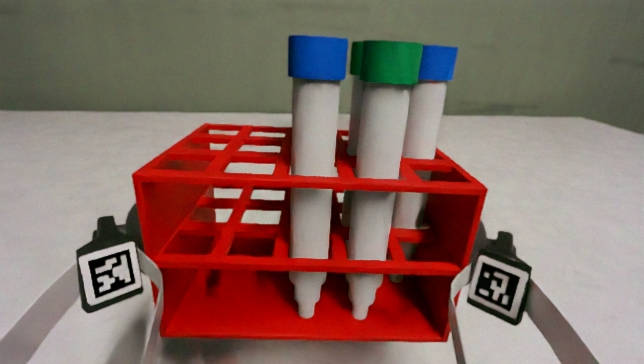

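Call:
execute_actions(actions=[{"r2":{"joints":{"lift_m":0.695}}}], cameras=["r2_wrist_camera"])

Scene clock: 309.03 s.
r1.base_odometry: x=+1.852 y=+6.726 heading=-1.789 (m, m, rad; r1's odometry frame)
r1.turned_by_wheels: +0.000 (rad since the last result)
r1.turned_by_imu: +0.000 (rad since the last result)
r1.base_tilt: forward=+0.9 right=+1.3 (deg)
r1.lidar_m: 1.53 1.53 1.81 1.80 1.81 1.82 1.61 1.61 1.91 2.35 2.35 1.74
r1.head_depth_mm: 1346 1611 1614 1433 1289 1167 1065 / 1387 1661 1628 1432 1289 1170 1076 / 1427 1709 1628 1444 1297 1169 1095 / 1483 1772 1636 1451 1295 1172 - / 1530 1797 1640 1457 1299 1175 - / 1574 1822 1644 1452 1301 1174 - / 1638 1869 1648 1457 1305 1179 1102
r1.base_status: not commanded
r1.joint_positions: lift_m=+0.310 arm_m=+0.002 wrist_yaw_rad=+3.037 wrist_pitch_rad=-0.364 wrist_roll_rad=-0.007 gripper_m=+0.037 head_pan_rad=+0.493 head_tilt_rad=-1.087
r1.joint_status: not commanded
r1.motor_effort: left_wheel=-3(3) right_wheel=+2(2) lift_m=+42(42) arm_m=+0(0) wrist_yaw_rad=+0(1) wrist_pitch_rad=+8(8) wrist_roll_rad=+1(1) gripper_m=+0(1) head_pan_rad=+4(4) head_tilt_rad=-7(8) (%)
r1.hand_pose: x=+0.0029 y=+0.0827 z=+0.3348 quat_wxyz=(+0.164, +0.698, +0.092, +0.690) (m; r1's base frame)
r1.wrist_depth_mm: - - - - - - - / - - - - - - - / - - - - - - - / 834 826 816 817 818 824 820 / 667 662 - 667 653 669 667 / 553 562 - 551 562 561 555 / 480 492 - 504 473 480 484
r2.base_odometry: x=+5.270 y=+3.256 heading=+1.574 (m, m, rad; r2's odometry frame)
r2.turned_by_wheels: +0.000 (rad since the last result)
r2.turned_by_imu: +0.000 (rad since the last result)
r2.base_tilt: forward=-1.6 right=+3.2 (deg)
r2.lidar_m: 0.84 0.84 0.49 1.12 1.11 1.23 2.10 3.87 2.47 2.03 0.98 0.99
r2.head_depth_mm: 714 662 613 1303 1252 1154 1117 / 717 664 615 580 - 1181 1094 / 721 666 618 565 886 - - / 727 668 620 528 542 524 - / 726 671 622 571 544 516 1126 / 731 673 624 583 545 513 1095 / 733 676 627 583 548 514 487
r2.base_status: not commanded
r2.joint_positions: lift_m=+0.695 arm_m=+0.003 wrist_yaw_rad=+1.749 wrist_pitch_rad=-0.221 wrist_roll_rad=-0.005 gripper_m=+0.104 head_pan_rad=-0.493 head_tilt_rad=-1.185
r2.joint_status: all done
r2.motor_effort: left_wheel=-3(3) right_wheel=+3(3) lift_m=+38(40) arm_m=-4(4) wrist_yaw_rad=+1(1) wrist_pitch_rad=+7(9) wrist_roll_rad=+0(0) gripper_m=-19(20) head_pan_rad=-3(2) head_tilt_rad=-7(7) (%)
r2.hand_pose: x=+0.2195 y=-0.1049 z=+0.7541 quat_wxyz=(+0.512, +0.588, -0.389, +0.491) (m; r2's base frame)
r2.wrist_depth_mm: 674 687 719 740 804 859 885 / 680 711 743 111 111 908 931 / 393 413 184 120 141 517 566 / 271 149 167 124 125 323 342 / 208 136 164 135 154 236 244 / - 154 164 150 162 187 191 / 140 141 145 147 148 152 157
r3.base_odometry: x=-1.427 y=-1.733 heading=+2.447 (m, m, rad; r3's odometry frame)
r3.turned_by_wheels: +0.000 (rad since the last result)
r3.turned_by_imu: +0.001 (rad since the last result)
r3.base_tilt: forward=+0.1 right=+0.0 (deg)
r3.lidar_m: 0.28 0.32 0.57 1.84 2.08 1.81 0.75 0.44 0.38 0.38 0.32 0.28
r3.head_depth_mm: 304 348 404 483 602 795 1082 / 313 360 421 508 639 861 1102 / 324 373 440 534 681 945 1140 / 335 387 459 565 730 1040 1153 / 346 403 481 598 786 1108 1122 / 358 419 505 611 733 850 1011 / 371 423 475 521 574 641 725
r3.base_status: not commanded
r3.joint_positions: lift_m=+0.310 arm_m=-0.002 wrist_yaw_rad=+3.041 wrist_pitch_rad=-0.316 wrist_roll_rad=+0.000 gripper_m=+0.037 head_pan_rad=-1.493 head_tilt_rad=-0.903
r3.joint_status: not commanded
r3.motor_effort: left_wheel=-1(2) right_wheel=+3(3) lift_m=+36(36) arm_m=-2(2) wrist_yaw_rad=-1(1) wrist_pitch_rad=+10(10) wrist_roll_rad=+1(1) gripper_m=+0(0) head_pan_rad=-4(4) head_tilt_rad=+1(1) (%)
r3.hand_pose: x=+0.0026 y=+0.0924 z=+0.3461 quat_wxyz=(+0.147, +0.703, +0.076, +0.692) (m; r3's base frame)
r3.wrist_depth_mm: - - - - - 660 393 / - - - - - 633 385 / - - - - - 622 381 / 993 - 986 992 998 599 373 / 742 739 802 804 774 598 369 / 607 600 - 611 650 549 361 / 509 509 - 528 514 500 363
pictures: r2_wrist_camera
camera_calibration (this result's frames):
r2_wrist_camera: T_world_to_cam=[[0.157538, -0.985723, 0.0594279, -0.189304], [-0.386389, -0.11691, -0.914897, 0.789718], [0.908782, 0.121169, -0.39929, 0.278717], [0, 0, 0, 1]] pos_world=[0.0816674, -0.128047, 0.845049]
Images, in order (width x height): r2_wrist_camera 644x364.

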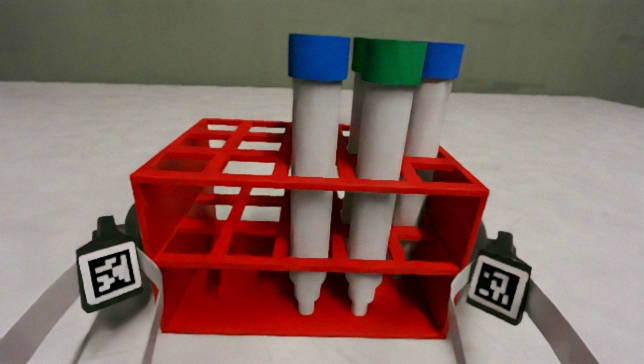

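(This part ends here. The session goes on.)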